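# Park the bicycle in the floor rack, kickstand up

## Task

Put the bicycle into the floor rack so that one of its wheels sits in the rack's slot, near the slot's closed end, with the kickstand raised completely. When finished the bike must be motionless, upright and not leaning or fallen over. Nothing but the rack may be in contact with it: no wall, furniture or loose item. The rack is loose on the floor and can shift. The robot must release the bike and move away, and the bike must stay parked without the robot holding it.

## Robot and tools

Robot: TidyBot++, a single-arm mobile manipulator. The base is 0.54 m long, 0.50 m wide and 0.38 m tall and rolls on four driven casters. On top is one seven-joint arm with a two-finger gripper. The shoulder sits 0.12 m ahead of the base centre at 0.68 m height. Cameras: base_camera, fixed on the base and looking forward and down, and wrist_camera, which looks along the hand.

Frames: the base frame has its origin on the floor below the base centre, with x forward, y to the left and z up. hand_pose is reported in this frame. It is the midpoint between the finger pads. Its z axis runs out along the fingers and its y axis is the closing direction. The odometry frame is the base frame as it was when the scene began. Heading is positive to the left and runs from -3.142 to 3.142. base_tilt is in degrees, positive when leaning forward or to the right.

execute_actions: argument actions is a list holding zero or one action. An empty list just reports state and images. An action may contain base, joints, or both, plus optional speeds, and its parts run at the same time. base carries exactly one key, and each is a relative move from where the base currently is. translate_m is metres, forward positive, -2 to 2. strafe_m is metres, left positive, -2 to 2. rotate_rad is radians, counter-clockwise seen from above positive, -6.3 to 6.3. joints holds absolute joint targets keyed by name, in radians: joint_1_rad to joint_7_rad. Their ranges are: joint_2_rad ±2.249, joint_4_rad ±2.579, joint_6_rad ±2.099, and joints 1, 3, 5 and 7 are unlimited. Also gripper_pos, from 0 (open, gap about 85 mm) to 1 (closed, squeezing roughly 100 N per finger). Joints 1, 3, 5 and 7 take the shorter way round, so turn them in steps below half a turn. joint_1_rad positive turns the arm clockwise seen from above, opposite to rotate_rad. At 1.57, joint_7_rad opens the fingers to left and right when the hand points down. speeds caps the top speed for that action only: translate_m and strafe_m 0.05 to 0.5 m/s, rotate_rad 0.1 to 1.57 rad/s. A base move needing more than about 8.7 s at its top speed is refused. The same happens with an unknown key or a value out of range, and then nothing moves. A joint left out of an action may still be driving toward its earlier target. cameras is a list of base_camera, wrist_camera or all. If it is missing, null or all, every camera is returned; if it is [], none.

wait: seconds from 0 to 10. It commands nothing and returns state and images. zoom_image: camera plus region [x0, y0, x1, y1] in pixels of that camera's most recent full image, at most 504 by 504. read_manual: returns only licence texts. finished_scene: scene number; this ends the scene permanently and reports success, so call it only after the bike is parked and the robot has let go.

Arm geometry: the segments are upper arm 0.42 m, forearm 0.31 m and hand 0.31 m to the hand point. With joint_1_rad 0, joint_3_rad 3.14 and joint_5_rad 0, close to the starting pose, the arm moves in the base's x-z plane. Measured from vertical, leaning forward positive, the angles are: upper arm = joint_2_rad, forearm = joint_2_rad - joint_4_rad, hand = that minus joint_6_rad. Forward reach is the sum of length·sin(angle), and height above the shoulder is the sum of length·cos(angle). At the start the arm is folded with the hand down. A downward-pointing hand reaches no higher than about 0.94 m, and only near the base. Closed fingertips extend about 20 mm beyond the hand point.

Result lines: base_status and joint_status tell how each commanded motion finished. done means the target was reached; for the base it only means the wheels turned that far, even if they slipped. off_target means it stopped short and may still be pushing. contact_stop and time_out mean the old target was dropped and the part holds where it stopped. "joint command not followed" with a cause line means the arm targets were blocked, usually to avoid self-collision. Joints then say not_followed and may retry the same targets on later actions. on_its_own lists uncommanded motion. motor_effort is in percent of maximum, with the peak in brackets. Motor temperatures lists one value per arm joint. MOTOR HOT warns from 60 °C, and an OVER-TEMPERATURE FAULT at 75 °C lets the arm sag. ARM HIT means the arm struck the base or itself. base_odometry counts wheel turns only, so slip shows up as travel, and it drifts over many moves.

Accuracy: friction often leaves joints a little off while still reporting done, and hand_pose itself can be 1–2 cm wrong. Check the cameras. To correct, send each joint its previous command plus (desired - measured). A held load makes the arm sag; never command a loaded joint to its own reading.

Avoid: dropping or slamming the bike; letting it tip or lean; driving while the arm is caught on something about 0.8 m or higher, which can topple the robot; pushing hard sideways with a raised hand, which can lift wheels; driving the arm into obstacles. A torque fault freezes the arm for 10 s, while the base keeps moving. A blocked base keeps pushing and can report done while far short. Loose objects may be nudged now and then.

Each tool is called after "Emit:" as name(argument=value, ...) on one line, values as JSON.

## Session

Emit:
execute_actions(actions=[{"joints":{"joint_2_rad":-0.2,"joint_4_rad":-1.5,"joint_6_rad":-1.0}}], cameras=["wrist_camera"])

Scene clock: 2.33 s.
Motor temperatures (°C, as the motors report them): [37 42 34 40 37 49 43]
base_odometry: x=+0.000 y=+0.000 heading=+0.000 (m, m, rad; odometry frame)
base_tilt: forward=+0.0 right=+0.7 (deg)
base_status: not commanded
joint_positions: joint_1_rad=+0.022 joint_2_rad=-0.228 joint_3_rad=+3.195 joint_4_rad=-1.508 joint_5_rad=-0.007 joint_6_rad=-0.971 joint_7_rad=+1.581 gripper_pos=+0.000
joint_status: all done
motor_effort: joint_1_rad=+0(0) joint_2_rad=-11(11) joint_3_rad=+1(1) joint_4_rad=+20(20) joint_5_rad=-1(1) joint_6_rad=+6(6) joint_7_rad=+1(0) (%)
hand_pose: x=+0.5665 y=-0.0338 z=+0.9864 quat_wxyz=(+0.009, +0.902, -0.032, +0.431) (m; base frame)
pictures: wrist_camera
camera_calibration (this result's frames):
wrist_camera: T_world_to_cam=[[-0.0702649, -0.997464, 0.0113423, -0.0115857], [-0.65897, 0.037878, -0.751215, 1.17019], [0.74888, -0.0602582, -0.65996, 0.36641], [0, 0, 0, 1]] pos_world=[0.495907, -0.0338015, 1.12101]
Images, in order (width x height): wrist_camera 644x476.

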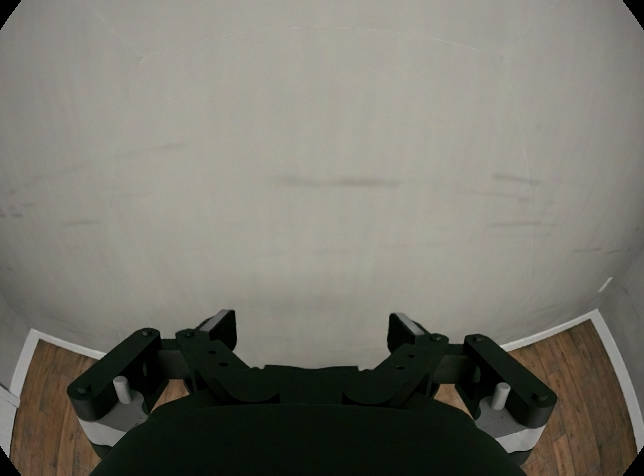

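Emit:
execute_actions(actions=[{"base":{"rotate_rad":3.1},"joints":{"joint_1_rad":-0.01,"joint_3_rad":3.13}}], cameras=["wrist_camera"])

Scene clock: 5.67 s.
Motor temperatures (°C, as the motors report them): [37 42 34 40 37 49 43]
base_odometry: x=+0.000 y=+0.000 heading=+3.100 (m, m, rad; odometry frame)
base_tilt: forward=+0.0 right=+0.6 (deg)
base_status: done
joint_positions: joint_1_rad=-0.001 joint_2_rad=-0.212 joint_3_rad=+3.139 joint_4_rad=-1.508 joint_5_rad=-0.007 joint_6_rad=-0.971 joint_7_rad=+1.581 gripper_pos=+0.000
joint_status: all done
motor_effort: joint_1_rad=+0(3) joint_2_rad=-11(15) joint_3_rad=+0(2) joint_4_rad=+20(20) joint_5_rad=-1(3) joint_6_rad=+6(6) joint_7_rad=+1(0) (%)
hand_pose: x=+0.5717 y=+0.0047 z=+0.9790 quat_wxyz=(-0.002, +0.906, +0.005, +0.424) (m; base frame)
pictures: wrist_camera
camera_calibration (this result's frames):
wrist_camera: T_world_to_cam=[[0.00744027, -0.999686, 0.023916, -0.0294196], [-0.672089, -0.0227084, -0.740122, 1.16354], [0.740433, -0.010567, -0.672047, 0.37636], [0, 0, 0, 1]] pos_world=[0.503552, 0.000988736, 1.1148]
Images, in order (width x height): wrist_camera 644x476.

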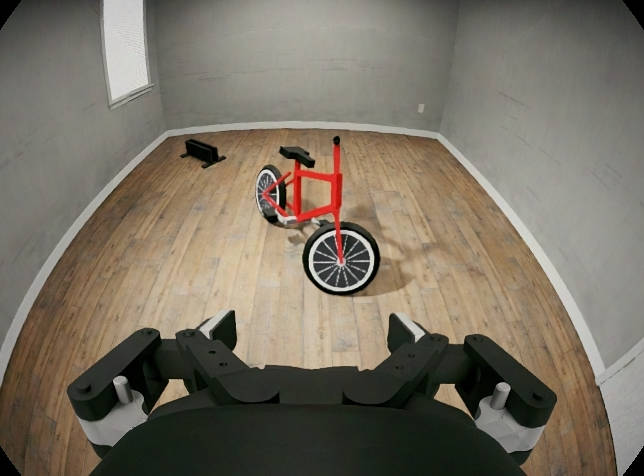

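Emit:
execute_actions(actions=[{"base":{"strafe_m":1.15}}], cameras=[])

Emit:
execute_actions(actions=[{"base":{"translate_m":2.0},"joints":{"joint_2_rad":0.6,"joint_4_rad":-1.5,"joint_6_rad":-1.06}}])

Scene clock: 9.43 s.
Motor temperatures (°C, as the motors report them): [37 42 34 40 36 49 43]
base_odometry: x=-0.046 y=-1.149 heading=+3.101 (m, m, rad; odometry frame)
base_tilt: forward=+0.0 right=+0.6 (deg)
base_status: done
joint_positions: joint_1_rad=-0.001 joint_2_rad=-0.212 joint_3_rad=+3.138 joint_4_rad=-1.508 joint_5_rad=-0.007 joint_6_rad=-0.972 joint_7_rad=+1.581 gripper_pos=+0.000
joint_status: not commanded
motor_effort: joint_1_rad=+0(2) joint_2_rad=-11(12) joint_3_rad=+0(2) joint_4_rad=+20(20) joint_5_rad=-1(3) joint_6_rad=+6(6) joint_7_rad=+1(1) (%)
hand_pose: x=+0.5717 y=+0.0056 z=+0.9789 quat_wxyz=(-0.002, +0.906, +0.006, +0.423) (m; base frame)
pictures: none
No camera images: the call's "cameras" was empty. Leave "cameras" out to get every camera's image.

Scene clock: 14.80 s.
Motor temperatures (°C, as the motors report them): [37 42 34 40 36 49 43]
base_odometry: x=-2.045 y=-1.069 heading=+3.101 (m, m, rad; odometry frame)
base_tilt: forward=+0.0 right=+0.6 (deg)
base_status: done
joint_positions: joint_1_rad=-0.001 joint_2_rad=+0.585 joint_3_rad=+3.138 joint_4_rad=-1.504 joint_5_rad=-0.007 joint_6_rad=-1.032 joint_7_rad=+1.581 gripper_pos=+0.000
joint_status: all done
motor_effort: joint_1_rad=+0(1) joint_2_rad=-36(39) joint_3_rad=-1(1) joint_4_rad=+14(21) joint_5_rad=-2(2) joint_6_rad=+0(6) joint_7_rad=+1(1) (%)
hand_pose: x=+0.6309 y=+0.0057 z=+0.5658 quat_wxyz=(-0.004, +1.000, +0.005, +0.010) (m; base frame)
pictures: base_camera, wrist_camera
camera_calibration (this result's frames):
wrist_camera: T_world_to_cam=[[0.0251437, -0.999636, 0.00977765, -0.0221946], [-0.999485, -0.0249422, 0.0202096, 0.673947], [-0.0199584, -0.0102808, -0.999748, 0.719999], [0, 0, 0, 1]] pos_world=[0.688528, 0.00202531, 0.706414]
Images, in order (width x height): base_camera 644x364, wrist_camera 644x476.

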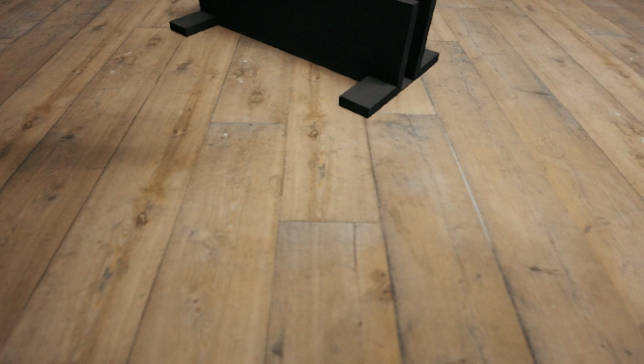

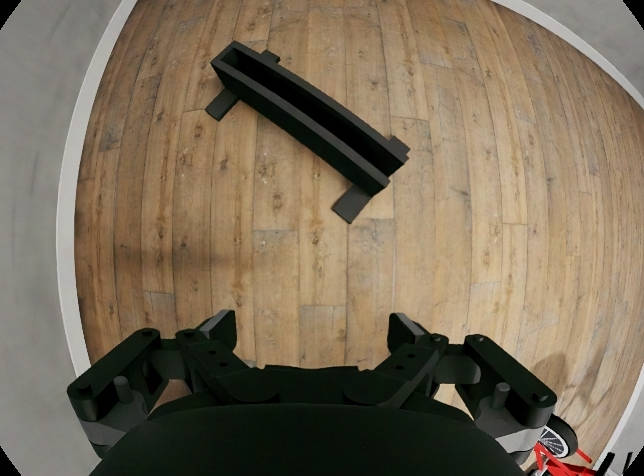

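Emit:
execute_actions(actions=[{"base":{"translate_m":0.2},"joints":{"joint_1_rad":-0.06,"joint_2_rad":1.3,"joint_4_rad":-1.08,"joint_6_rad":-0.75,"joint_7_rad":2.42,"gripper_pos":0.35}}], cameras=["wrist_camera"])

Scene clock: 16.90 s.
Motor temperatures (°C, as the motors report them): [37 42 34 40 36 49 43]
base_odometry: x=-2.245 y=-1.061 heading=+3.102 (m, m, rad; odometry frame)
base_tilt: forward=+0.0 right=+0.6 (deg)
base_status: done
joint_positions: joint_1_rad=-0.044 joint_2_rad=+1.288 joint_3_rad=+3.138 joint_4_rad=-1.092 joint_5_rad=-0.007 joint_6_rad=-0.778 joint_7_rad=+2.396 gripper_pos=+0.350
joint_status: all done
motor_effort: joint_1_rad=+0(2) joint_2_rad=-49(52) joint_3_rad=-1(1) joint_4_rad=+11(16) joint_5_rad=-2(2) joint_6_rad=+0(1) joint_7_rad=+1(1) (%)
hand_pose: x=+0.7340 y=+0.0322 z=+0.2603 quat_wxyz=(-0.007, +0.908, +0.419, -0.006) (m; base frame)
pictures: wrist_camera
camera_calibration (this result's frames):
wrist_camera: T_world_to_cam=[[0.77107, -0.63675, -0.000557246, -0.5518], [-0.636055, -0.770269, 0.0460364, 0.534262], [-0.0297429, -0.0351429, -0.99894, 0.424753], [0, 0, 0, 1]] pos_world=[0.77793, 0.075094, 0.399399]
Images, in order (width x height): wrist_camera 644x476.

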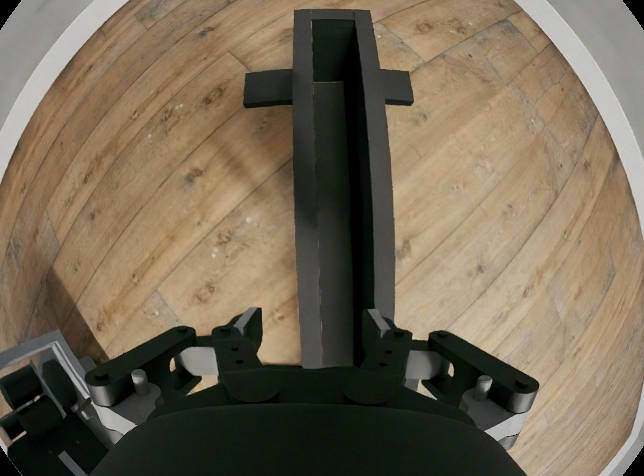

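Emit:
execute_actions(actions=[{"joints":{"joint_2_rad":1.56,"joint_4_rad":-0.9,"joint_6_rad":-0.67}}], cameras=[])

Emit:
execute_actions(actions=[{"joints":{"gripper_pos":1}}], cameras=[])

Emit:
execute_actions(actions=[{"base":{"translate_m":-2.0},"speeds":{"translate_m":0.4},"joints":{"joint_2_rad":1.33,"joint_4_rad":-1.0,"joint_6_rad":-0.69,"joint_7_rad":1.5}}], cameras=["base_camera"])

Emit:
execute_actions(actions=[{"base":{"rotate_rad":-3.14},"speeds":{"rotate_rad":0.6}}], cameras=[])

Emit:
execute_actions(actions=[{"base":{"strafe_m":1.45},"speeds":{"strafe_m":0.4}}])

Scene clock: 18.73 s.
Motor temperatures (°C, as the motors report them): [37 42 34 40 36 49 43]
base_odometry: x=-2.245 y=-1.061 heading=+3.102 (m, m, rad; odometry frame)
base_tilt: forward=+0.0 right=+0.6 (deg)
base_status: not commanded
joint_positions: joint_1_rad=-0.044 joint_2_rad=+1.561 joint_3_rad=+3.138 joint_4_rad=-0.909 joint_5_rad=-0.007 joint_6_rad=-0.698 joint_7_rad=+2.396 gripper_pos=+0.350
joint_status: all done
motor_effort: joint_1_rad=+0(0) joint_2_rad=-50(54) joint_3_rad=-1(1) joint_4_rad=+10(11) joint_5_rad=-1(2) joint_6_rad=+0(0) joint_7_rad=+1(1) (%)
hand_pose: x=+0.7259 y=+0.0316 z=+0.1285 quat_wxyz=(-0.009, +0.908, +0.419, -0.011) (m; base frame)
pictures: none
No camera images: the call's "cameras" was empty. Leave "cameras" out to get every camera's image.

Scene clock: 19.63 s.
Motor temperatures (°C, as the motors report them): [37 42 34 40 36 49 43]
base_odometry: x=-2.245 y=-1.061 heading=+3.102 (m, m, rad; odometry frame)
base_tilt: forward=+0.0 right=+0.6 (deg)
base_status: not commanded
joint_positions: joint_1_rad=-0.048 joint_2_rad=+1.561 joint_3_rad=+3.139 joint_4_rad=-0.909 joint_5_rad=-0.007 joint_6_rad=-0.694 joint_7_rad=+2.407 gripper_pos=+0.793
joint_status: gripper_pos off_target (ended at +0.793, target +1.000)
motor_effort: joint_1_rad=+1(2) joint_2_rad=-50(52) joint_3_rad=-3(5) joint_4_rad=+11(11) joint_5_rad=-3(7) joint_6_rad=+0(1) joint_7_rad=+1(4) (%)
hand_pose: x=+0.7279 y=+0.0334 z=+0.1289 quat_wxyz=(-0.007, +0.905, +0.425, -0.009) (m; base frame)
pictures: none
No camera images: the call's "cameras" was empty. Leave "cameras" out to get every camera's image.

Scene clock: 25.87 s.
Motor temperatures (°C, as the motors report them): [37 43 34 40 36 49 43]
base_odometry: x=-0.246 y=-1.141 heading=+3.101 (m, m, rad; odometry frame)
base_tilt: forward=+0.0 right=+0.6 (deg)
base_status: done
joint_positions: joint_1_rad=-0.056 joint_2_rad=+1.415 joint_3_rad=+3.138 joint_4_rad=-1.030 joint_5_rad=-0.007 joint_6_rad=-0.686 joint_7_rad=+1.507 gripper_pos=+0.794
joint_status: joint_2_rad off_target (ended at +1.415, target +1.330); the others done
motor_effort: joint_1_rad=+0(6) joint_2_rad=-65(68) joint_3_rad=-1(5) joint_4_rad=+16(18) joint_5_rad=-1(6) joint_6_rad=+2(4) joint_7_rad=+1(1) (%)
hand_pose: x=+0.7386 y=+0.0393 z=+0.1948 quat_wxyz=(-0.004, +1.000, -0.007, +0.005) (m; base frame)
pictures: base_camera
Images, in order (width x height): base_camera 644x364.

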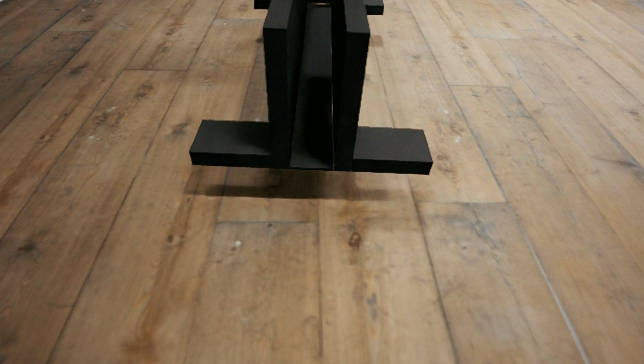

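Scene clock: 32.27 s.
Motor temperatures (°C, as the motors report them): [37 44 34 40 36 49 43]
base_odometry: x=-0.246 y=-1.141 heading=-0.038 (m, m, rad; odometry frame)
base_tilt: forward=+0.0 right=+0.6 (deg)
base_status: done
joint_positions: joint_1_rad=-0.062 joint_2_rad=+1.415 joint_3_rad=+3.134 joint_4_rad=-1.030 joint_5_rad=-0.007 joint_6_rad=-0.686 joint_7_rad=+1.507 gripper_pos=+0.794
joint_status: not commanded
motor_effort: joint_1_rad=+0(9) joint_2_rad=-65(66) joint_3_rad=+0(5) joint_4_rad=+16(16) joint_5_rad=-1(2) joint_6_rad=+2(3) joint_7_rad=+1(1) (%)
hand_pose: x=+0.7382 y=+0.0459 z=+0.1949 quat_wxyz=(-0.007, +1.000, -0.003, +0.005) (m; base frame)
pictures: none
No camera images: the call's "cameras" was empty. Leave "cameras" out to get every camera's image.

Scene clock: 37.07 s.
Motor temperatures (°C, as the motors report them): [37 44 34 40 36 49 43]
base_odometry: x=-0.189 y=+0.308 heading=-0.039 (m, m, rad; odometry frame)
base_tilt: forward=+0.0 right=+0.6 (deg)
base_status: done
joint_positions: joint_1_rad=-0.064 joint_2_rad=+1.415 joint_3_rad=+3.134 joint_4_rad=-1.041 joint_5_rad=-0.007 joint_6_rad=-0.703 joint_7_rad=+1.507 gripper_pos=+0.794
joint_status: not commanded
motor_effort: joint_1_rad=+0(4) joint_2_rad=-68(69) joint_3_rad=-1(3) joint_4_rad=+19(21) joint_5_rad=-2(0) joint_6_rad=+5(6) joint_7_rad=+0(0) (%)
hand_pose: x=+0.7262 y=+0.0462 z=+0.1926 quat_wxyz=(-0.006, +1.000, -0.002, -0.010) (m; base frame)
pictures: base_camera, wrist_camera
camera_calibration (this result's frames):
wrist_camera: T_world_to_cam=[[0.0111516, -0.999919, 0.00614838, 0.0304349], [-0.998135, -0.0107622, 0.0600963, 0.768385], [-0.0600252, -0.00680708, -0.998174, 0.377927], [0, 0, 0, 1]] pos_world=[0.789298, 0.0412745, 0.330873]
Images, in order (width x height): base_camera 644x364, wrist_camera 644x476.

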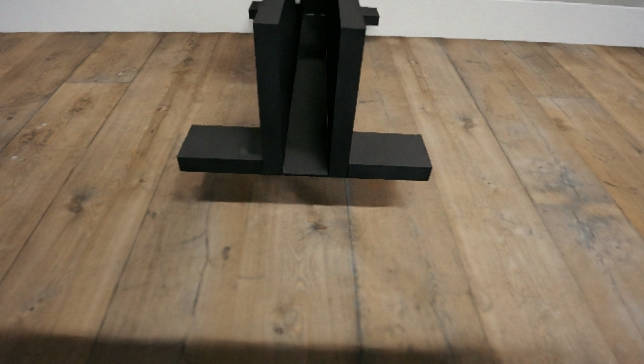

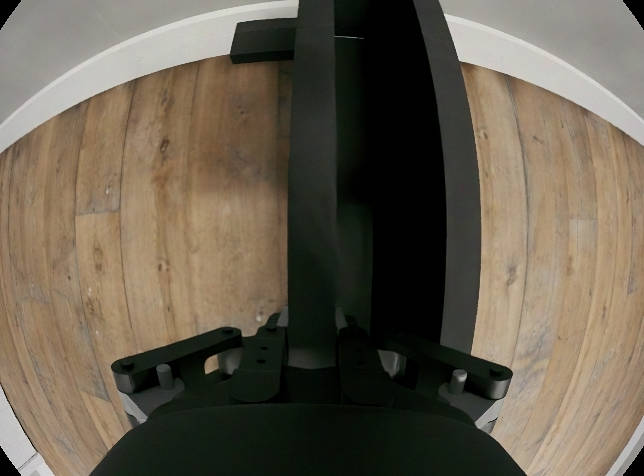

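Emit:
execute_actions(actions=[{"base":{"translate_m":-0.02},"joints":{"joint_2_rad":1.45,"joint_4_rad":-0.94}}], cameras=[])

Emit:
execute_actions(actions=[{"joints":{"joint_2_rad":1.54,"joint_4_rad":-0.91}}], cameras=[])

Emit:
execute_actions(actions=[{"joints":{"gripper_pos":0.4}}], cameras=[])

Emit:
execute_actions(actions=[{"joints":{"joint_2_rad":1.3,"joint_4_rad":-1.08,"joint_6_rad":-0.77}}], cameras=[])

Emit:
execute_actions(actions=[{"base":{"strafe_m":0.55},"joints":{"joint_1_rad":0,"joint_2_rad":0.4,"joint_4_rad":-0.75,"joint_6_rad":-2.0,"joint_7_rad":1.57,"gripper_pos":0.1}}], cameras=[])

Emit:
execute_actions(actions=[{"base":{"rotate_rad":-1.57}}], cameras=[])

Emit:
execute_actions(actions=[{"base":{"strafe_m":-1.25}}])

Scene clock: 38.83 s.
Motor temperatures (°C, as the motors report them): [37 45 34 40 36 49 43]
base_odometry: x=-0.209 y=+0.309 heading=-0.039 (m, m, rad; odometry frame)
base_tilt: forward=+0.0 right=+0.6 (deg)
base_status: done
joint_positions: joint_1_rad=-0.064 joint_2_rad=+1.511 joint_3_rad=+3.134 joint_4_rad=-0.965 joint_5_rad=-0.007 joint_6_rad=-0.703 joint_7_rad=+1.507 gripper_pos=+0.794
joint_status: joint_2_rad off_target (ended at +1.511, target +1.450); the others done
motor_effort: joint_1_rad=+0(3) joint_2_rad=-62(67) joint_3_rad=-1(2) joint_4_rad=+14(18) joint_5_rad=+0(3) joint_6_rad=+1(4) joint_7_rad=+1(1) (%)
hand_pose: x=+0.7200 y=+0.0457 z=+0.1489 quat_wxyz=(-0.005, +1.000, -0.002, -0.019) (m; base frame)
pictures: none
No camera images: the call's "cameras" was empty. Leave "cameras" out to get every camera's image.

Scene clock: 39.73 s.
Motor temperatures (°C, as the motors report them): [37 45 34 40 36 49 43]
base_odometry: x=-0.209 y=+0.309 heading=-0.039 (m, m, rad; odometry frame)
base_tilt: forward=+0.0 right=+0.6 (deg)
base_status: not commanded
joint_positions: joint_1_rad=-0.064 joint_2_rad=+1.543 joint_3_rad=+3.134 joint_4_rad=-0.928 joint_5_rad=-0.007 joint_6_rad=-0.703 joint_7_rad=+1.507 gripper_pos=+0.794
joint_status: all done
motor_effort: joint_1_rad=+1(1) joint_2_rad=-55(63) joint_3_rad=-2(2) joint_4_rad=+11(15) joint_5_rad=-2(3) joint_6_rad=-2(2) joint_7_rad=+1(1) (%)
hand_pose: x=+0.7234 y=+0.0459 z=+0.1365 quat_wxyz=(-0.005, +1.000, -0.003, -0.016) (m; base frame)
pictures: none
No camera images: the call's "cameras" was empty. Leave "cameras" out to get every camera's image.

Scene clock: 40.60 s.
Motor temperatures (°C, as the motors report them): [37 45 34 40 36 49 43]
base_odometry: x=-0.209 y=+0.309 heading=-0.039 (m, m, rad; odometry frame)
base_tilt: forward=+0.0 right=+0.6 (deg)
base_status: not commanded
joint_positions: joint_1_rad=-0.064 joint_2_rad=+1.542 joint_3_rad=+3.134 joint_4_rad=-0.919 joint_5_rad=-0.007 joint_6_rad=-0.703 joint_7_rad=+1.507 gripper_pos=+0.400
joint_status: all done
motor_effort: joint_1_rad=+0(2) joint_2_rad=-49(55) joint_3_rad=-1(2) joint_4_rad=+10(11) joint_5_rad=-1(3) joint_6_rad=+0(2) joint_7_rad=+0(1) (%)
hand_pose: x=+0.7285 y=+0.0462 z=+0.1384 quat_wxyz=(-0.005, +1.000, -0.003, -0.012) (m; base frame)
pictures: none
No camera images: the call's "cameras" was empty. Leave "cameras" out to get every camera's image.

Scene clock: 42.20 s.
Motor temperatures (°C, as the motors report them): [37 45 34 40 36 49 43]
base_odometry: x=-0.209 y=+0.309 heading=-0.039 (m, m, rad; odometry frame)
base_tilt: forward=+0.0 right=+0.6 (deg)
base_status: not commanded
joint_positions: joint_1_rad=-0.064 joint_2_rad=+1.300 joint_3_rad=+3.134 joint_4_rad=-1.070 joint_5_rad=-0.007 joint_6_rad=-0.741 joint_7_rad=+1.507 gripper_pos=+0.400
joint_status: all done
motor_effort: joint_1_rad=+0(1) joint_2_rad=-49(53) joint_3_rad=-1(2) joint_4_rad=+11(12) joint_5_rad=-1(0) joint_6_rad=+0(1) joint_7_rad=+1(0) (%)
hand_pose: x=+0.7511 y=+0.0478 z=+0.2579 quat_wxyz=(-0.007, +1.000, -0.002, +0.015) (m; base frame)
pictures: none
No camera images: the call's "cameras" was empty. Leave "cameras" out to get every camera's image.

Scene clock: 44.87 s.
Motor temperatures (°C, as the motors report them): [37 45 34 40 36 49 43]
base_odometry: x=-0.188 y=+0.858 heading=-0.038 (m, m, rad; odometry frame)
base_tilt: forward=+0.0 right=+0.6 (deg)
base_status: done
joint_positions: joint_1_rad=-0.014 joint_2_rad=+0.410 joint_3_rad=+3.133 joint_4_rad=-0.759 joint_5_rad=-0.007 joint_6_rad=-1.976 joint_7_rad=+1.543 gripper_pos=+0.100
joint_status: all done
motor_effort: joint_1_rad=+0(3) joint_2_rad=-31(55) joint_3_rad=+0(3) joint_4_rad=+15(15) joint_5_rad=-1(0) joint_6_rad=+0(0) joint_7_rad=+1(0) (%)
hand_pose: x=+0.5748 y=+0.0125 z=+0.8794 quat_wxyz=(-0.005, +1.000, -0.002, -0.002) (m; base frame)
pictures: none
No camera images: the call's "cameras" was empty. Leave "cameras" out to get every camera's image.

Scene clock: 47.33 s.
Motor temperatures (°C, as the motors report them): [37 45 34 40 36 49 43]
base_odometry: x=-0.188 y=+0.858 heading=-1.608 (m, m, rad; odometry frame)
base_tilt: forward=+0.0 right=+0.6 (deg)
base_status: done
joint_positions: joint_1_rad=+0.006 joint_2_rad=+0.410 joint_3_rad=+3.133 joint_4_rad=-0.759 joint_5_rad=-0.007 joint_6_rad=-1.976 joint_7_rad=+1.543 gripper_pos=+0.100
joint_status: not commanded
motor_effort: joint_1_rad=+0(4) joint_2_rad=-31(35) joint_3_rad=-1(2) joint_4_rad=+15(16) joint_5_rad=-1(2) joint_6_rad=+0(1) joint_7_rad=+1(1) (%)
hand_pose: x=+0.5749 y=+0.0034 z=+0.8794 quat_wxyz=(-0.005, +1.000, -0.012, -0.002) (m; base frame)
pictures: none
No camera images: the call's "cameras" was empty. Leave "cameras" out to get every camera's image.

Scene clock: 51.20 s.
Motor temperatures (°C, as the motors report them): [37 45 34 40 36 49 43]
base_odometry: x=-1.438 y=+0.906 heading=-1.608 (m, m, rad; odometry frame)
base_tilt: forward=+0.0 right=+0.6 (deg)
base_status: done
joint_positions: joint_1_rad=+0.003 joint_2_rad=+0.410 joint_3_rad=+3.133 joint_4_rad=-0.759 joint_5_rad=-0.007 joint_6_rad=-1.976 joint_7_rad=+1.543 gripper_pos=+0.100
joint_status: not commanded
motor_effort: joint_1_rad=+0(3) joint_2_rad=-30(31) joint_3_rad=-1(1) joint_4_rad=+15(15) joint_5_rad=-2(2) joint_6_rad=+0(0) joint_7_rad=+1(1) (%)
hand_pose: x=+0.5749 y=+0.0049 z=+0.8794 quat_wxyz=(-0.005, +1.000, -0.010, -0.002) (m; base frame)
pictures: base_camera, wrist_camera
camera_calibration (this result's frames):
wrist_camera: T_world_to_cam=[[-0.00446534, -0.999959, 0.00784251, -0.00583501], [-0.998982, 0.00481273, 0.0448499, 0.589476], [-0.0448858, -0.00763426, -0.998963, 1.04607], [0, 0, 0, 1]] pos_world=[0.635804, -0.000685828, 1.01859]
Images, in order (width x height): base_camera 644x364, wrist_camera 644x476.

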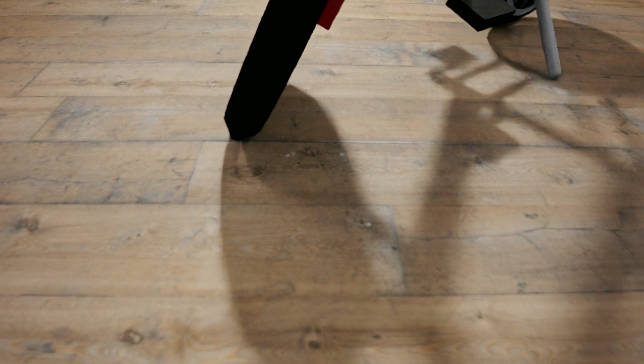

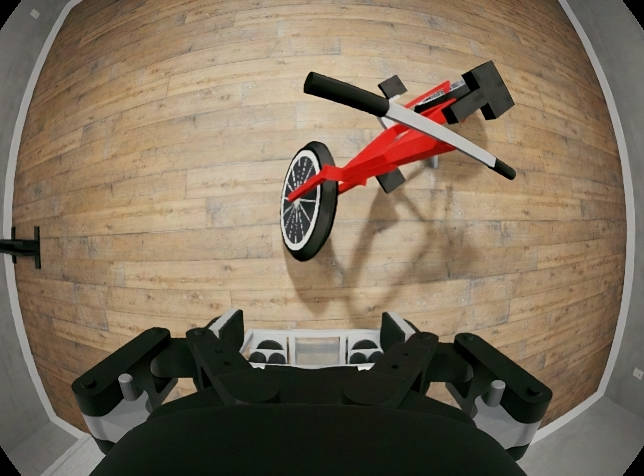

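Emit:
execute_actions(actions=[{"base":{"strafe_m":-0.235},"joints":{"joint_7_rad":2.89}}], cameras=[])

Emit:
execute_actions(actions=[{"base":{"translate_m":0.15},"joints":{"joint_4_rad":-1.17,"joint_6_rad":-1.55}}], cameras=["wrist_camera"])

Scene clock: 53.07 s.
Motor temperatures (°C, as the motors report them): [37 45 34 40 36 49 43]
base_odometry: x=-1.673 y=+0.915 heading=-1.609 (m, m, rad; odometry frame)
base_tilt: forward=+0.0 right=+0.6 (deg)
base_status: done
joint_positions: joint_1_rad=+0.006 joint_2_rad=+0.410 joint_3_rad=+3.133 joint_4_rad=-0.759 joint_5_rad=-0.007 joint_6_rad=-1.976 joint_7_rad=+2.884 gripper_pos=+0.100
joint_status: all done
motor_effort: joint_1_rad=-1(4) joint_2_rad=-30(31) joint_3_rad=+0(2) joint_4_rad=+15(15) joint_5_rad=-1(3) joint_6_rad=+0(0) joint_7_rad=+0(0) (%)
hand_pose: x=+0.5749 y=+0.0034 z=+0.8794 quat_wxyz=(-0.005, +0.791, +0.612, +0.002) (m; base frame)
pictures: none
No camera images: the call's "cameras" was empty. Leave "cameras" out to get every camera's image.

Scene clock: 54.63 s.
Motor temperatures (°C, as the motors report them): [37 45 34 40 36 49 43]
base_odometry: x=-1.679 y=+0.765 heading=-1.609 (m, m, rad; odometry frame)
base_tilt: forward=+0.0 right=+0.6 (deg)
base_status: done
joint_positions: joint_1_rad=+0.006 joint_2_rad=+0.407 joint_3_rad=+3.133 joint_4_rad=-1.162 joint_5_rad=-0.007 joint_6_rad=-1.577 joint_7_rad=+2.884 gripper_pos=+0.100
joint_status: all done
motor_effort: joint_1_rad=+0(1) joint_2_rad=-32(36) joint_3_rad=-1(1) joint_4_rad=+16(16) joint_5_rad=-1(2) joint_6_rad=+0(1) joint_7_rad=+1(1) (%)
hand_pose: x=+0.5985 y=+0.0041 z=+0.7577 quat_wxyz=(-0.005, +0.792, +0.611, +0.002) (m; base frame)
pictures: wrist_camera
camera_calibration (this result's frames):
wrist_camera: T_world_to_cam=[[0.971051, -0.238609, 0.0112511, -0.595221], [-0.238852, -0.970522, 0.0322059, 0.177113], [0.00323484, -0.0339609, -0.999418, 0.897226], [0, 0, 0, 1]] pos_world=[0.617391, 0.0603373, 0.897697]
Images, in order (width x height): wrist_camera 644x476.

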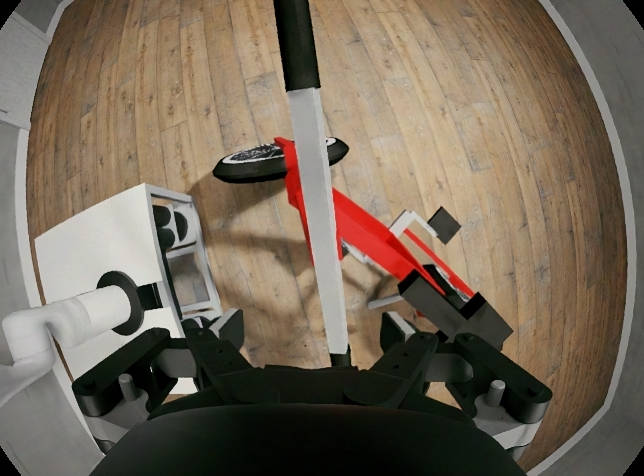

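Emit:
execute_actions(actions=[{"joints":{"joint_2_rad":0.52,"joint_4_rad":-1.44,"joint_6_rad":-1.18,"joint_7_rad":3.04}}], cameras=["wrist_camera"])

Emit:
execute_actions(actions=[{"joints":{"gripper_pos":1}}], cameras=[])

Emit:
execute_actions(actions=[{"base":{"strafe_m":0.12},"speeds":{"strafe_m":0.08},"joints":{"joint_2_rad":0.48,"joint_7_rad":1.85}}])

Emit:
execute_actions(actions=[{"base":{"strafe_m":0.4},"speeds":{"strafe_m":0.12}}])

Scene clock: 56.13 s.
Motor temperatures (°C, as the motors report them): [37 45 34 40 36 49 43]
base_odometry: x=-1.679 y=+0.765 heading=-1.609 (m, m, rad; odometry frame)
base_tilt: forward=+0.0 right=+0.6 (deg)
base_status: not commanded
joint_positions: joint_1_rad=+0.006 joint_2_rad=+0.511 joint_3_rad=+3.133 joint_4_rad=-1.436 joint_5_rad=-0.007 joint_6_rad=-1.206 joint_7_rad=+3.015 gripper_pos=+0.100
joint_status: all done
motor_effort: joint_1_rad=+0(0) joint_2_rad=-35(38) joint_3_rad=+0(0) joint_4_rad=+15(17) joint_5_rad=-2(2) joint_6_rad=+0(0) joint_7_rad=+0(0) (%)
hand_pose: x=+0.6133 y=+0.0042 z=+0.6219 quat_wxyz=(-0.008, +0.751, +0.660, -0.001) (m; base frame)
pictures: wrist_camera
camera_calibration (this result's frames):
wrist_camera: T_world_to_cam=[[0.993575, -0.113099, 0.00415143, -0.617882], [-0.113174, -0.993056, 0.0321196, 0.108254], [0.000489916, -0.032383, -0.999475, 0.763188], [0, 0, 0, 1]] pos_world=[0.62579, 0.0623352, 0.761876]
Images, in order (width x height): wrist_camera 644x476.

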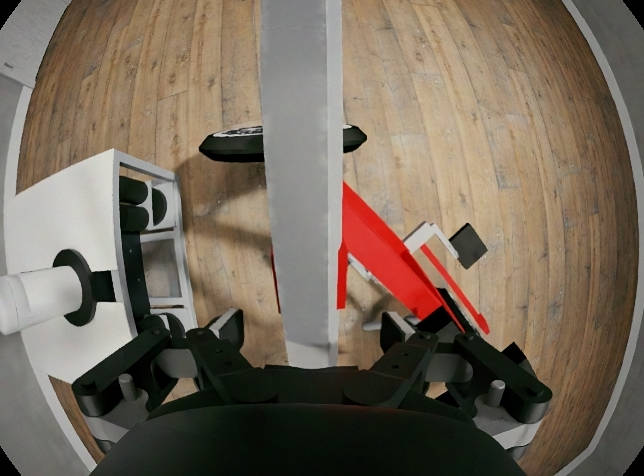

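Scene clock: 57.17 s.
Motor temperatures (°C, as the motors report them): [37 45 34 40 36 49 43]
base_odometry: x=-1.679 y=+0.765 heading=-1.609 (m, m, rad; odometry frame)
base_tilt: forward=+0.0 right=+0.6 (deg)
base_status: not commanded
joint_positions: joint_1_rad=+0.007 joint_2_rad=+0.511 joint_3_rad=+3.134 joint_4_rad=-1.436 joint_5_rad=-0.007 joint_6_rad=-1.194 joint_7_rad=+3.016 gripper_pos=+0.779
joint_status: gripper_pos off_target (ended at +0.779, target +1.000)
motor_effort: joint_1_rad=-2(5) joint_2_rad=-32(36) joint_3_rad=-2(4) joint_4_rad=+15(17) joint_5_rad=-2(4) joint_6_rad=-1(4) joint_7_rad=+2(4) (%)
hand_pose: x=+0.6171 y=+0.0036 z=+0.6222 quat_wxyz=(-0.004, +0.751, +0.660, +0.004) (m; base frame)
pictures: none
No camera images: the call's "cameras" was empty. Leave "cameras" out to get every camera's image.

Scene clock: 59.20 s.
Motor temperatures (°C, as the motors report them): [37 45 34 40 36 49 43]
base_odometry: x=-1.558 y=+0.761 heading=-1.609 (m, m, rad; odometry frame)
base_tilt: forward=+0.0 right=+0.6 (deg)
base_status: done
joint_positions: joint_1_rad=+0.021 joint_2_rad=+0.468 joint_3_rad=+3.150 joint_4_rad=-1.451 joint_5_rad=+0.031 joint_6_rad=-1.219 joint_7_rad=+1.866 gripper_pos=+0.806
joint_status: all done
motor_effort: joint_1_rad=-4(10) joint_2_rad=-26(33) joint_3_rad=-3(8) joint_4_rad=+18(20) joint_5_rad=-6(13) joint_6_rad=+9(10) joint_7_rad=-1(2) (%)
hand_pose: x=+0.6054 y=-0.0217 z=+0.6391 quat_wxyz=(+0.016, +0.990, +0.138, +0.000) (m; base frame)
pictures: base_camera, wrist_camera
camera_calibration (this result's frames):
wrist_camera: T_world_to_cam=[[0.287824, -0.956379, 0.049966, -0.233397], [-0.95719, -0.28561, 0.0470485, 0.597834], [-0.0307255, -0.0613686, -0.997642, 0.796624], [0, 0, 0, 1]] pos_world=[0.663895, -0.00358111, 0.77828]
Images, in order (width x height): base_camera 644x364, wrist_camera 644x476.

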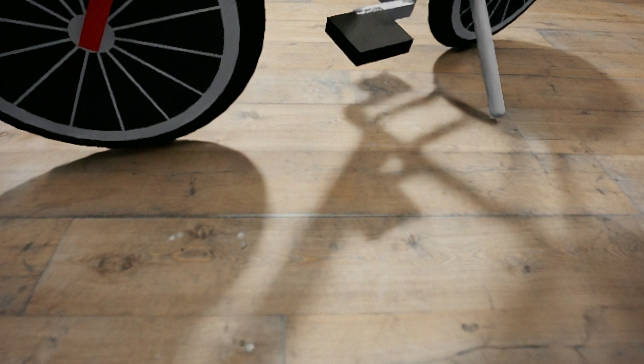

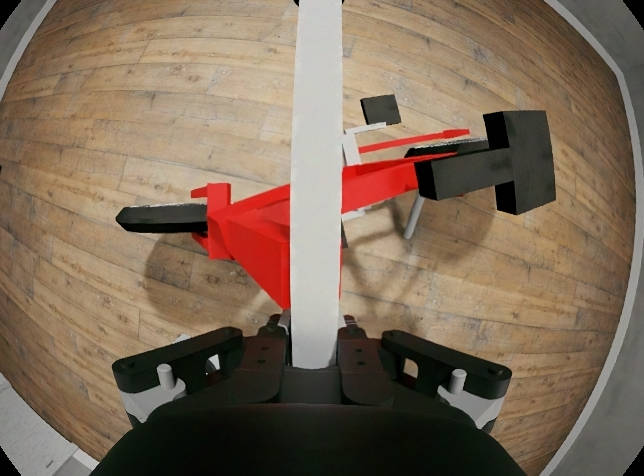

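Scene clock: 63.43 s.
Motor temperatures (°C, as the motors report them): [37 44 34 40 36 49 43]
base_odometry: x=-1.159 y=+0.745 heading=-1.609 (m, m, rad; odometry frame)
base_tilt: forward=+0.0 right=+0.6 (deg)
base_status: done
joint_positions: joint_1_rad=-0.003 joint_2_rad=+0.443 joint_3_rad=+3.133 joint_4_rad=-1.419 joint_5_rad=+0.025 joint_6_rad=-1.215 joint_7_rad=+1.866 gripper_pos=+0.806
joint_status: not commanded
motor_effort: joint_1_rad=+0(10) joint_2_rad=-24(25) joint_3_rad=-1(7) joint_4_rad=+12(19) joint_5_rad=-3(10) joint_6_rad=+2(10) joint_7_rad=+0(1) (%)
hand_pose: x=+0.6203 y=-0.0004 z=+0.6613 quat_wxyz=(+0.014, +0.987, +0.156, +0.030) (m; base frame)
pictures: base_camera, wrist_camera
camera_calibration (this result's frames):
wrist_camera: T_world_to_cam=[[0.320489, -0.945586, 0.056156, -0.242785], [-0.946741, -0.3217, -0.0138047, 0.65088], [0.0311189, -0.0487409, -0.998327, 0.782557], [0, 0, 0, 1]] pos_world=[0.669672, 0.0179559, 0.803867]
Images, in order (width x height): base_camera 644x364, wrist_camera 644x476.

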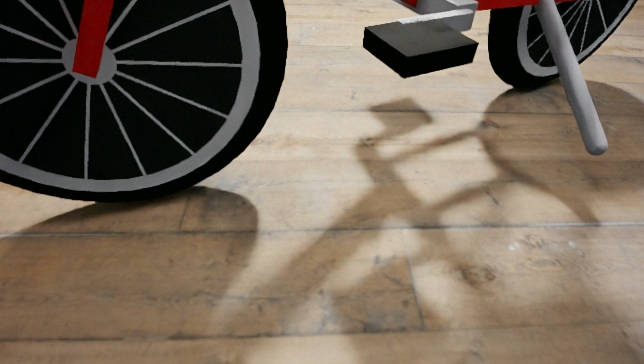

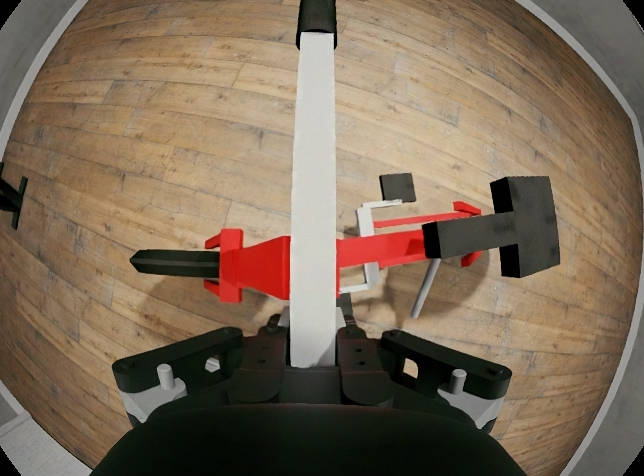

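Emit:
execute_actions(actions=[{"base":{"translate_m":-0.12},"speeds":{"translate_m":0.08},"joints":{"joint_2_rad":0.44}}], cameras=[])

Emit:
execute_actions(actions=[{"base":{"strafe_m":0.3},"speeds":{"strafe_m":0.12}}], cameras=[])

Emit:
execute_actions(actions=[{"base":{"translate_m":-0.1},"speeds":{"translate_m":0.08}}], cameras=[])

Emit:
execute_actions(actions=[{"base":{"strafe_m":0.25},"speeds":{"strafe_m":0.12}}], cameras=[])

Emit:
execute_actions(actions=[{"base":{"strafe_m":0.25},"speeds":{"strafe_m":0.12},"joints":{"joint_7_rad":1.55}}])

Scene clock: 65.63 s.
Motor temperatures (°C, as the motors report them): [37 44 34 40 36 49 43]
base_odometry: x=-1.154 y=+0.865 heading=-1.609 (m, m, rad; odometry frame)
base_tilt: forward=+0.0 right=+0.6 (deg)
base_status: done
joint_positions: joint_1_rad=+0.000 joint_2_rad=+0.446 joint_3_rad=+3.133 joint_4_rad=-1.462 joint_5_rad=+0.023 joint_6_rad=-1.202 joint_7_rad=+1.866 gripper_pos=+0.806
joint_status: all done
motor_effort: joint_1_rad=-2(3) joint_2_rad=-34(40) joint_3_rad=-1(3) joint_4_rad=+19(23) joint_5_rad=-2(5) joint_6_rad=+3(6) joint_7_rad=+1(1) (%)
hand_pose: x=+0.6069 y=-0.0015 z=+0.6465 quat_wxyz=(+0.011, +0.988, +0.155, +0.015) (m; base frame)
pictures: none
No camera images: the call's "cameras" was empty. Leave "cameras" out to get every camera's image.

Scene clock: 68.90 s.
Motor temperatures (°C, as the motors report them): [37 44 34 40 36 49 43]
base_odometry: x=-0.854 y=+0.854 heading=-1.609 (m, m, rad; odometry frame)
base_tilt: forward=+0.0 right=+0.6 (deg)
base_status: done
joint_positions: joint_1_rad=-0.004 joint_2_rad=+0.433 joint_3_rad=+3.130 joint_4_rad=-1.439 joint_5_rad=+0.022 joint_6_rad=-1.202 joint_7_rad=+1.866 gripper_pos=+0.806
joint_status: not commanded
motor_effort: joint_1_rad=+0(7) joint_2_rad=-27(35) joint_3_rad=-1(5) joint_4_rad=+14(19) joint_5_rad=-2(5) joint_6_rad=+3(6) joint_7_rad=+0(1) (%)
hand_pose: x=+0.6169 y=+0.0021 z=+0.6599 quat_wxyz=(+0.012, +0.987, +0.157, +0.032) (m; base frame)
pictures: none
No camera images: the call's "cameras" was empty. Leave "cameras" out to get every camera's image.

Scene clock: 70.70 s.
Motor temperatures (°C, as the motors report them): [37 44 34 40 36 49 43]
base_odometry: x=-0.850 y=+0.954 heading=-1.609 (m, m, rad; odometry frame)
base_tilt: forward=+0.0 right=+0.6 (deg)
base_status: done
joint_positions: joint_1_rad=-0.001 joint_2_rad=+0.445 joint_3_rad=+3.130 joint_4_rad=-1.462 joint_5_rad=+0.022 joint_6_rad=-1.201 joint_7_rad=+1.866 gripper_pos=+0.807
joint_status: not commanded
motor_effort: joint_1_rad=-2(3) joint_2_rad=-34(39) joint_3_rad=-2(3) joint_4_rad=+19(23) joint_5_rad=-1(4) joint_6_rad=+3(6) joint_7_rad=+1(1) (%)
hand_pose: x=+0.6072 y=+0.0009 z=+0.6468 quat_wxyz=(+0.010, +0.988, +0.156, +0.015) (m; base frame)
pictures: none
No camera images: the call's "cameras" was empty. Leave "cameras" out to get every camera's image.

Scene clock: 73.57 s.
Motor temperatures (°C, as the motors report them): [37 44 34 40 36 49 43]
base_odometry: x=-0.600 y=+0.945 heading=-1.609 (m, m, rad; odometry frame)
base_tilt: forward=+0.0 right=+0.6 (deg)
base_status: done
joint_positions: joint_1_rad=-0.003 joint_2_rad=+0.434 joint_3_rad=+3.130 joint_4_rad=-1.443 joint_5_rad=+0.021 joint_6_rad=-1.201 joint_7_rad=+1.866 gripper_pos=+0.807
joint_status: not commanded
motor_effort: joint_1_rad=-1(6) joint_2_rad=-27(35) joint_3_rad=-1(5) joint_4_rad=+15(20) joint_5_rad=-3(6) joint_6_rad=+3(7) joint_7_rad=+0(1) (%)
hand_pose: x=+0.6154 y=+0.0021 z=+0.6583 quat_wxyz=(+0.012, +0.987, +0.157, +0.030) (m; base frame)
pictures: none
No camera images: the call's "cameras" was empty. Leave "cameras" out to get every camera's image.

Scene clock: 76.43 s.
Motor temperatures (°C, as the motors report them): [37 44 34 40 36 49 43]
base_odometry: x=-0.350 y=+0.936 heading=-1.609 (m, m, rad; odometry frame)
base_tilt: forward=+0.0 right=+0.6 (deg)
base_status: done
joint_positions: joint_1_rad=-0.006 joint_2_rad=+0.431 joint_3_rad=+3.127 joint_4_rad=-1.435 joint_5_rad=+0.018 joint_6_rad=-1.201 joint_7_rad=+1.557 gripper_pos=+0.807
joint_status: all done
motor_effort: joint_1_rad=+0(6) joint_2_rad=-30(31) joint_3_rad=-1(5) joint_4_rad=+14(16) joint_5_rad=-2(7) joint_6_rad=+2(4) joint_7_rad=+1(1) (%)
hand_pose: x=+0.6184 y=+0.0057 z=+0.6622 quat_wxyz=(+0.005, +0.999, +0.005, +0.037) (m; base frame)
pictures: base_camera, wrist_camera
camera_calibration (this result's frames):
wrist_camera: T_world_to_cam=[[0.0233513, -0.999325, 0.028349, -0.0339657], [-0.999169, -0.0242769, -0.0327557, 0.694299], [0.0334218, -0.0275605, -0.999061, 0.78285], [0, 0, 0, 1]] pos_world=[0.66835, 0.00448832, 0.80582]
Images, in order (width x height): base_camera 644x364, wrist_camera 644x476.

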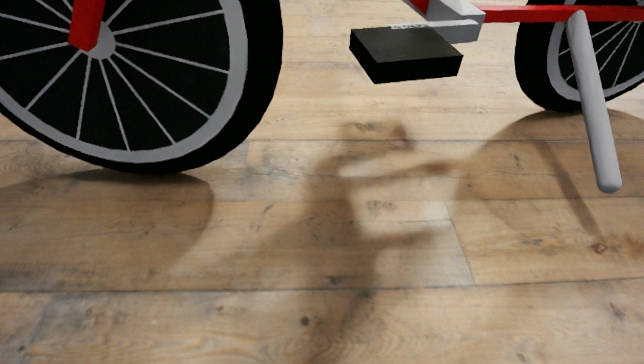

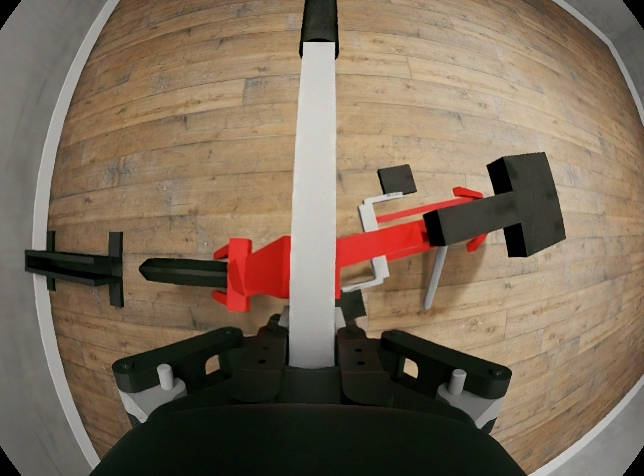

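Emit:
execute_actions(actions=[{"base":{"translate_m":-0.04},"speeds":{"translate_m":0.06},"joints":{"joint_7_rad":1.62}}], cameras=[])

Emit:
execute_actions(actions=[{"base":{"strafe_m":0.2},"speeds":{"strafe_m":0.1}}])

Scene clock: 77.67 s.
Motor temperatures (°C, as the motors report them): [37 44 34 40 36 49 43]
base_odometry: x=-0.348 y=+0.976 heading=-1.609 (m, m, rad; odometry frame)
base_tilt: forward=-0.1 right=+0.6 (deg)
base_status: done
joint_positions: joint_1_rad=-0.003 joint_2_rad=+0.434 joint_3_rad=+3.127 joint_4_rad=-1.440 joint_5_rad=+0.017 joint_6_rad=-1.199 joint_7_rad=+1.591 gripper_pos=+0.807
joint_status: all done
motor_effort: joint_1_rad=-1(3) joint_2_rad=-31(37) joint_3_rad=-1(3) joint_4_rad=+15(19) joint_5_rad=+0(4) joint_6_rad=+0(3) joint_7_rad=+2(2) (%)
hand_pose: x=+0.6173 y=+0.0044 z=+0.6595 quat_wxyz=(+0.005, +0.999, +0.021, +0.035) (m; base frame)
pictures: none
No camera images: the call's "cameras" was empty. Leave "cameras" out to get every camera's image.

Scene clock: 80.60 s.
Motor temperatures (°C, as the motors report them): [37 44 34 40 36 49 43]
base_odometry: x=-0.148 y=+0.968 heading=-1.609 (m, m, rad; odometry frame)
base_tilt: forward=+0.0 right=+0.6 (deg)
base_status: done
joint_positions: joint_1_rad=-0.001 joint_2_rad=+0.434 joint_3_rad=+3.131 joint_4_rad=-1.437 joint_5_rad=+0.012 joint_6_rad=-1.199 joint_7_rad=+1.591 gripper_pos=+0.807
joint_status: not commanded
motor_effort: joint_1_rad=-1(6) joint_2_rad=-31(34) joint_3_rad=-2(4) joint_4_rad=+15(17) joint_5_rad=-1(2) joint_6_rad=+0(1) joint_7_rad=+2(2) (%)
hand_pose: x=+0.6185 y=+0.0032 z=+0.6603 quat_wxyz=(+0.004, +0.999, +0.017, +0.036) (m; base frame)
pictures: base_camera, wrist_camera
camera_calibration (this result's frames):
wrist_camera: T_world_to_cam=[[0.0481069, -0.998468, 0.0273273, -0.0510409], [-0.998327, -0.0489425, -0.0307823, 0.692551], [0.0320726, -0.0258008, -0.999152, 0.781764], [0, 0, 0, 1]] pos_world=[0.668774, 0.00310255, 0.803815]
Images, in order (width x height): base_camera 644x364, wrist_camera 644x476.

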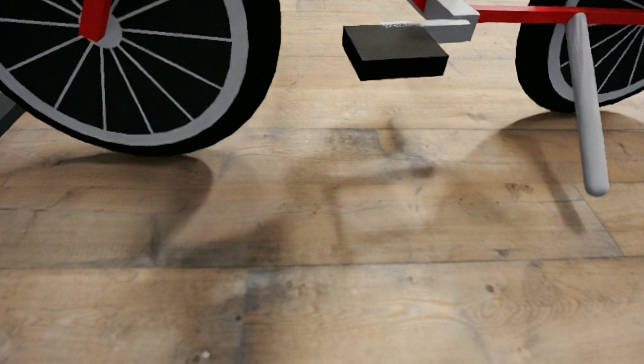

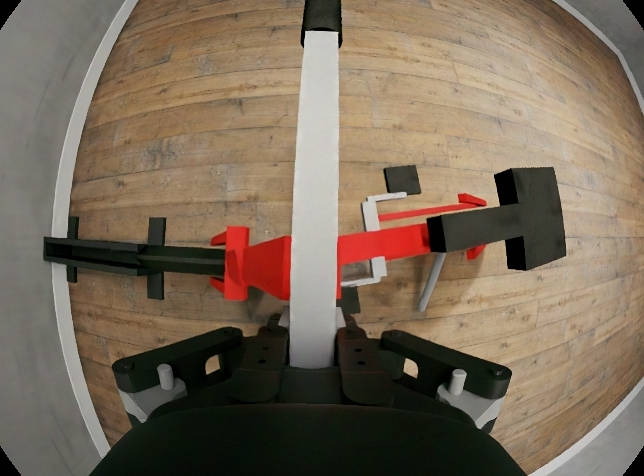

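Aligned.

Emit:
execute_actions(actions=[{"base":{"strafe_m":0.45},"speeds":{"strafe_m":0.2},"joints":{"joint_2_rad":0.37,"joint_4_rad":-1.38}}])

Scene clock: 83.77 s.
Motor temperatures (°C, as the motors report them): [37 44 34 40 37 49 43]
base_odometry: x=+0.301 y=+0.951 heading=-1.610 (m, m, rad; odometry frame)
base_tilt: forward=+0.0 right=+0.7 (deg)
base_status: done
joint_positions: joint_1_rad=+0.174 joint_2_rad=+0.407 joint_3_rad=+3.261 joint_4_rad=-1.384 joint_5_rad=+0.185 joint_6_rad=-1.183 joint_7_rad=+1.691 gripper_pos=+0.808
joint_status: all done
motor_effort: joint_1_rad=-30(34) joint_2_rad=-42(61) joint_3_rad=-22(26) joint_4_rad=+17(31) joint_5_rad=-31(34) joint_6_rad=-3(4) joint_7_rad=-9(14) (%)
hand_pose: x=+0.6114 y=-0.1962 z=+0.7005 quat_wxyz=(+0.126, +0.989, -0.051, +0.060) (m; base frame)
pictures: base_camera, wrist_camera
camera_calibration (this result's frames):
wrist_camera: T_world_to_cam=[[-0.103251, -0.959555, 0.261904, -0.315002], [-0.992662, 0.082747, -0.0881751, 0.739498], [0.062937, -0.269087, -0.961057, 0.723661], [0, 0, 0, 1]] pos_world=[0.656002, -0.168726, 0.843185]
Images, in order (width x height): base_camera 644x364, wrist_camera 644x476.

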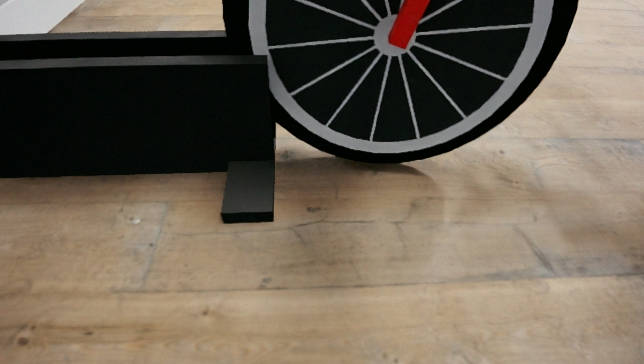

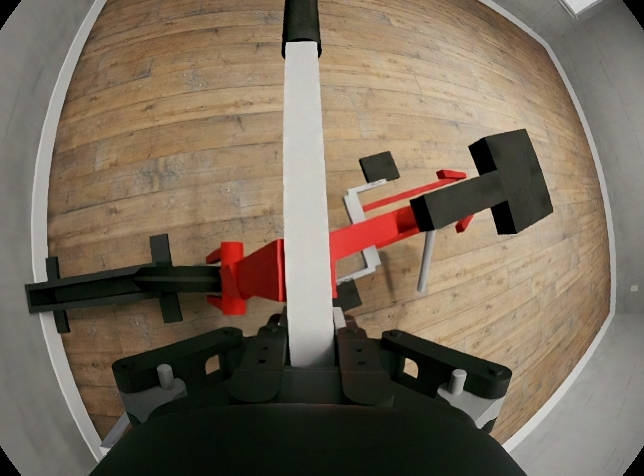

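Emit:
execute_actions(actions=[{"base":{"strafe_m":-0.36},"speeds":{"strafe_m":0.1},"joints":{"joint_2_rad":0.44,"joint_4_rad":-1.44,"joint_1_rad":0.15,"joint_7_rad":1.86}}])

Scene clock: 88.27 s.
Motor temperatures (°C, as the motors report them): [37 44 34 40 37 49 43]
base_odometry: x=-0.059 y=+0.966 heading=-1.610 (m, m, rad; odometry frame)
base_tilt: forward=+0.0 right=+0.6 (deg)
base_status: done
joint_positions: joint_1_rad=+0.164 joint_2_rad=+0.448 joint_3_rad=+3.140 joint_4_rad=-1.435 joint_5_rad=+0.013 joint_6_rad=-1.157 joint_7_rad=+1.856 gripper_pos=+0.808
joint_status: all done
motor_effort: joint_1_rad=-1(30) joint_2_rad=-32(48) joint_3_rad=-2(22) joint_4_rad=+17(19) joint_5_rad=+0(30) joint_6_rad=+2(11) joint_7_rad=+2(9) (%)
hand_pose: x=+0.6249 y=-0.0854 z=+0.6549 quat_wxyz=(+0.017, +0.997, +0.064, +0.048) (m; base frame)
pictures: base_camera, wrist_camera
camera_calibration (this result's frames):
wrist_camera: T_world_to_cam=[[0.138244, -0.988666, 0.0585581, -0.21559], [-0.988567, -0.141341, -0.0525261, 0.694734], [0.0602074, -0.0506271, -0.996901, 0.752616], [0, 0, 0, 1]] pos_world=[0.671281, -0.0768493, 0.7994]
Images, in order (width x height): base_camera 644x364, wrist_camera 644x476.

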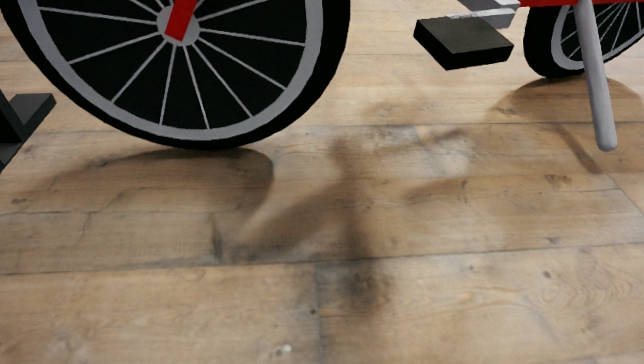

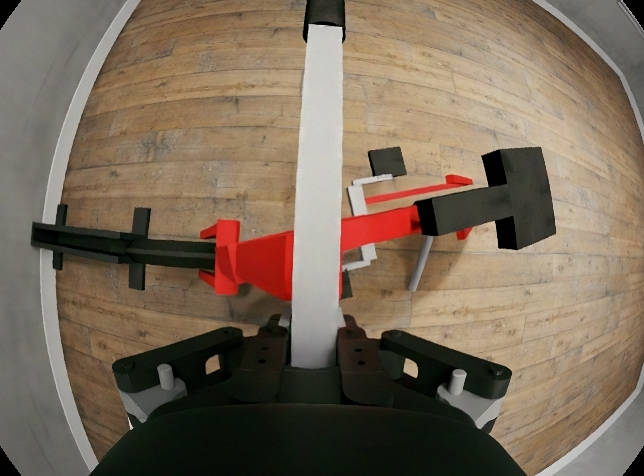

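Emit:
execute_actions(actions=[{"base":{"strafe_m":0.2},"speeds":{"strafe_m":0.06},"joints":{"joint_7_rad":1.81}}])

Scene clock: 92.13 s.
Motor temperatures (°C, as the motors report them): [37 44 34 40 37 49 43]
base_odometry: x=+0.140 y=+0.958 heading=-1.610 (m, m, rad; odometry frame)
base_tilt: forward=+0.0 right=+0.6 (deg)
base_status: done
joint_positions: joint_1_rad=+0.167 joint_2_rad=+0.442 joint_3_rad=+3.147 joint_4_rad=-1.435 joint_5_rad=+0.013 joint_6_rad=-1.162 joint_7_rad=+1.828 gripper_pos=+0.808
joint_status: all done
motor_effort: joint_1_rad=-3(8) joint_2_rad=-30(33) joint_3_rad=-3(7) joint_4_rad=+15(17) joint_5_rad=-5(9) joint_6_rad=+2(2) joint_7_rad=+0(2) (%)
hand_pose: x=+0.6229 y=-0.0900 z=+0.6580 quat_wxyz=(+0.018, +0.998, +0.045, +0.049) (m; base frame)
pictures: base_camera, wrist_camera
camera_calibration (this result's frames):
wrist_camera: T_world_to_cam=[[0.100828, -0.993131, 0.0593591, -0.197718], [-0.993079, -0.104076, -0.0544314, 0.699663], [0.0602354, -0.0534601, -0.996752, 0.75523], [0, 0, 0, 1]] pos_world=[0.669264, -0.0831667, 0.802597]
Images, in order (width x height): base_camera 644x364, wrist_camera 644x476.

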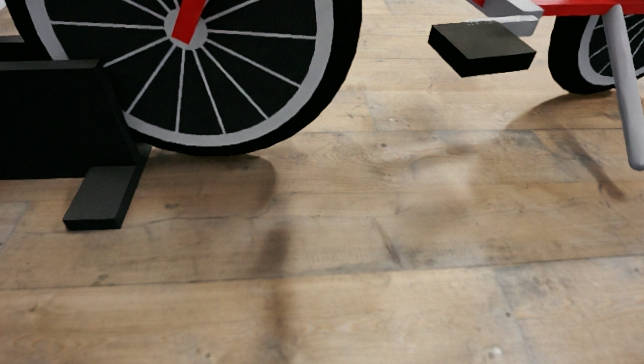

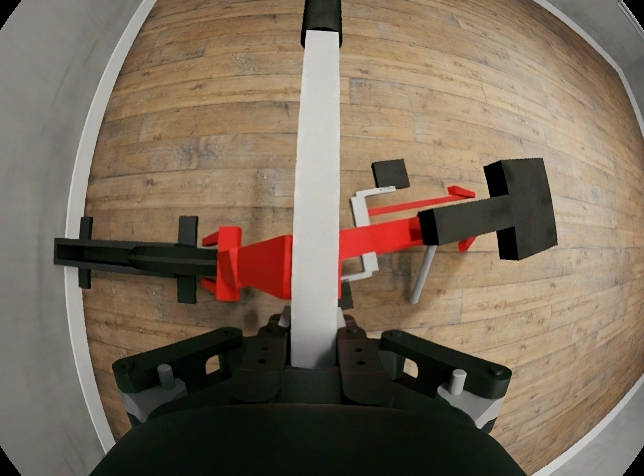

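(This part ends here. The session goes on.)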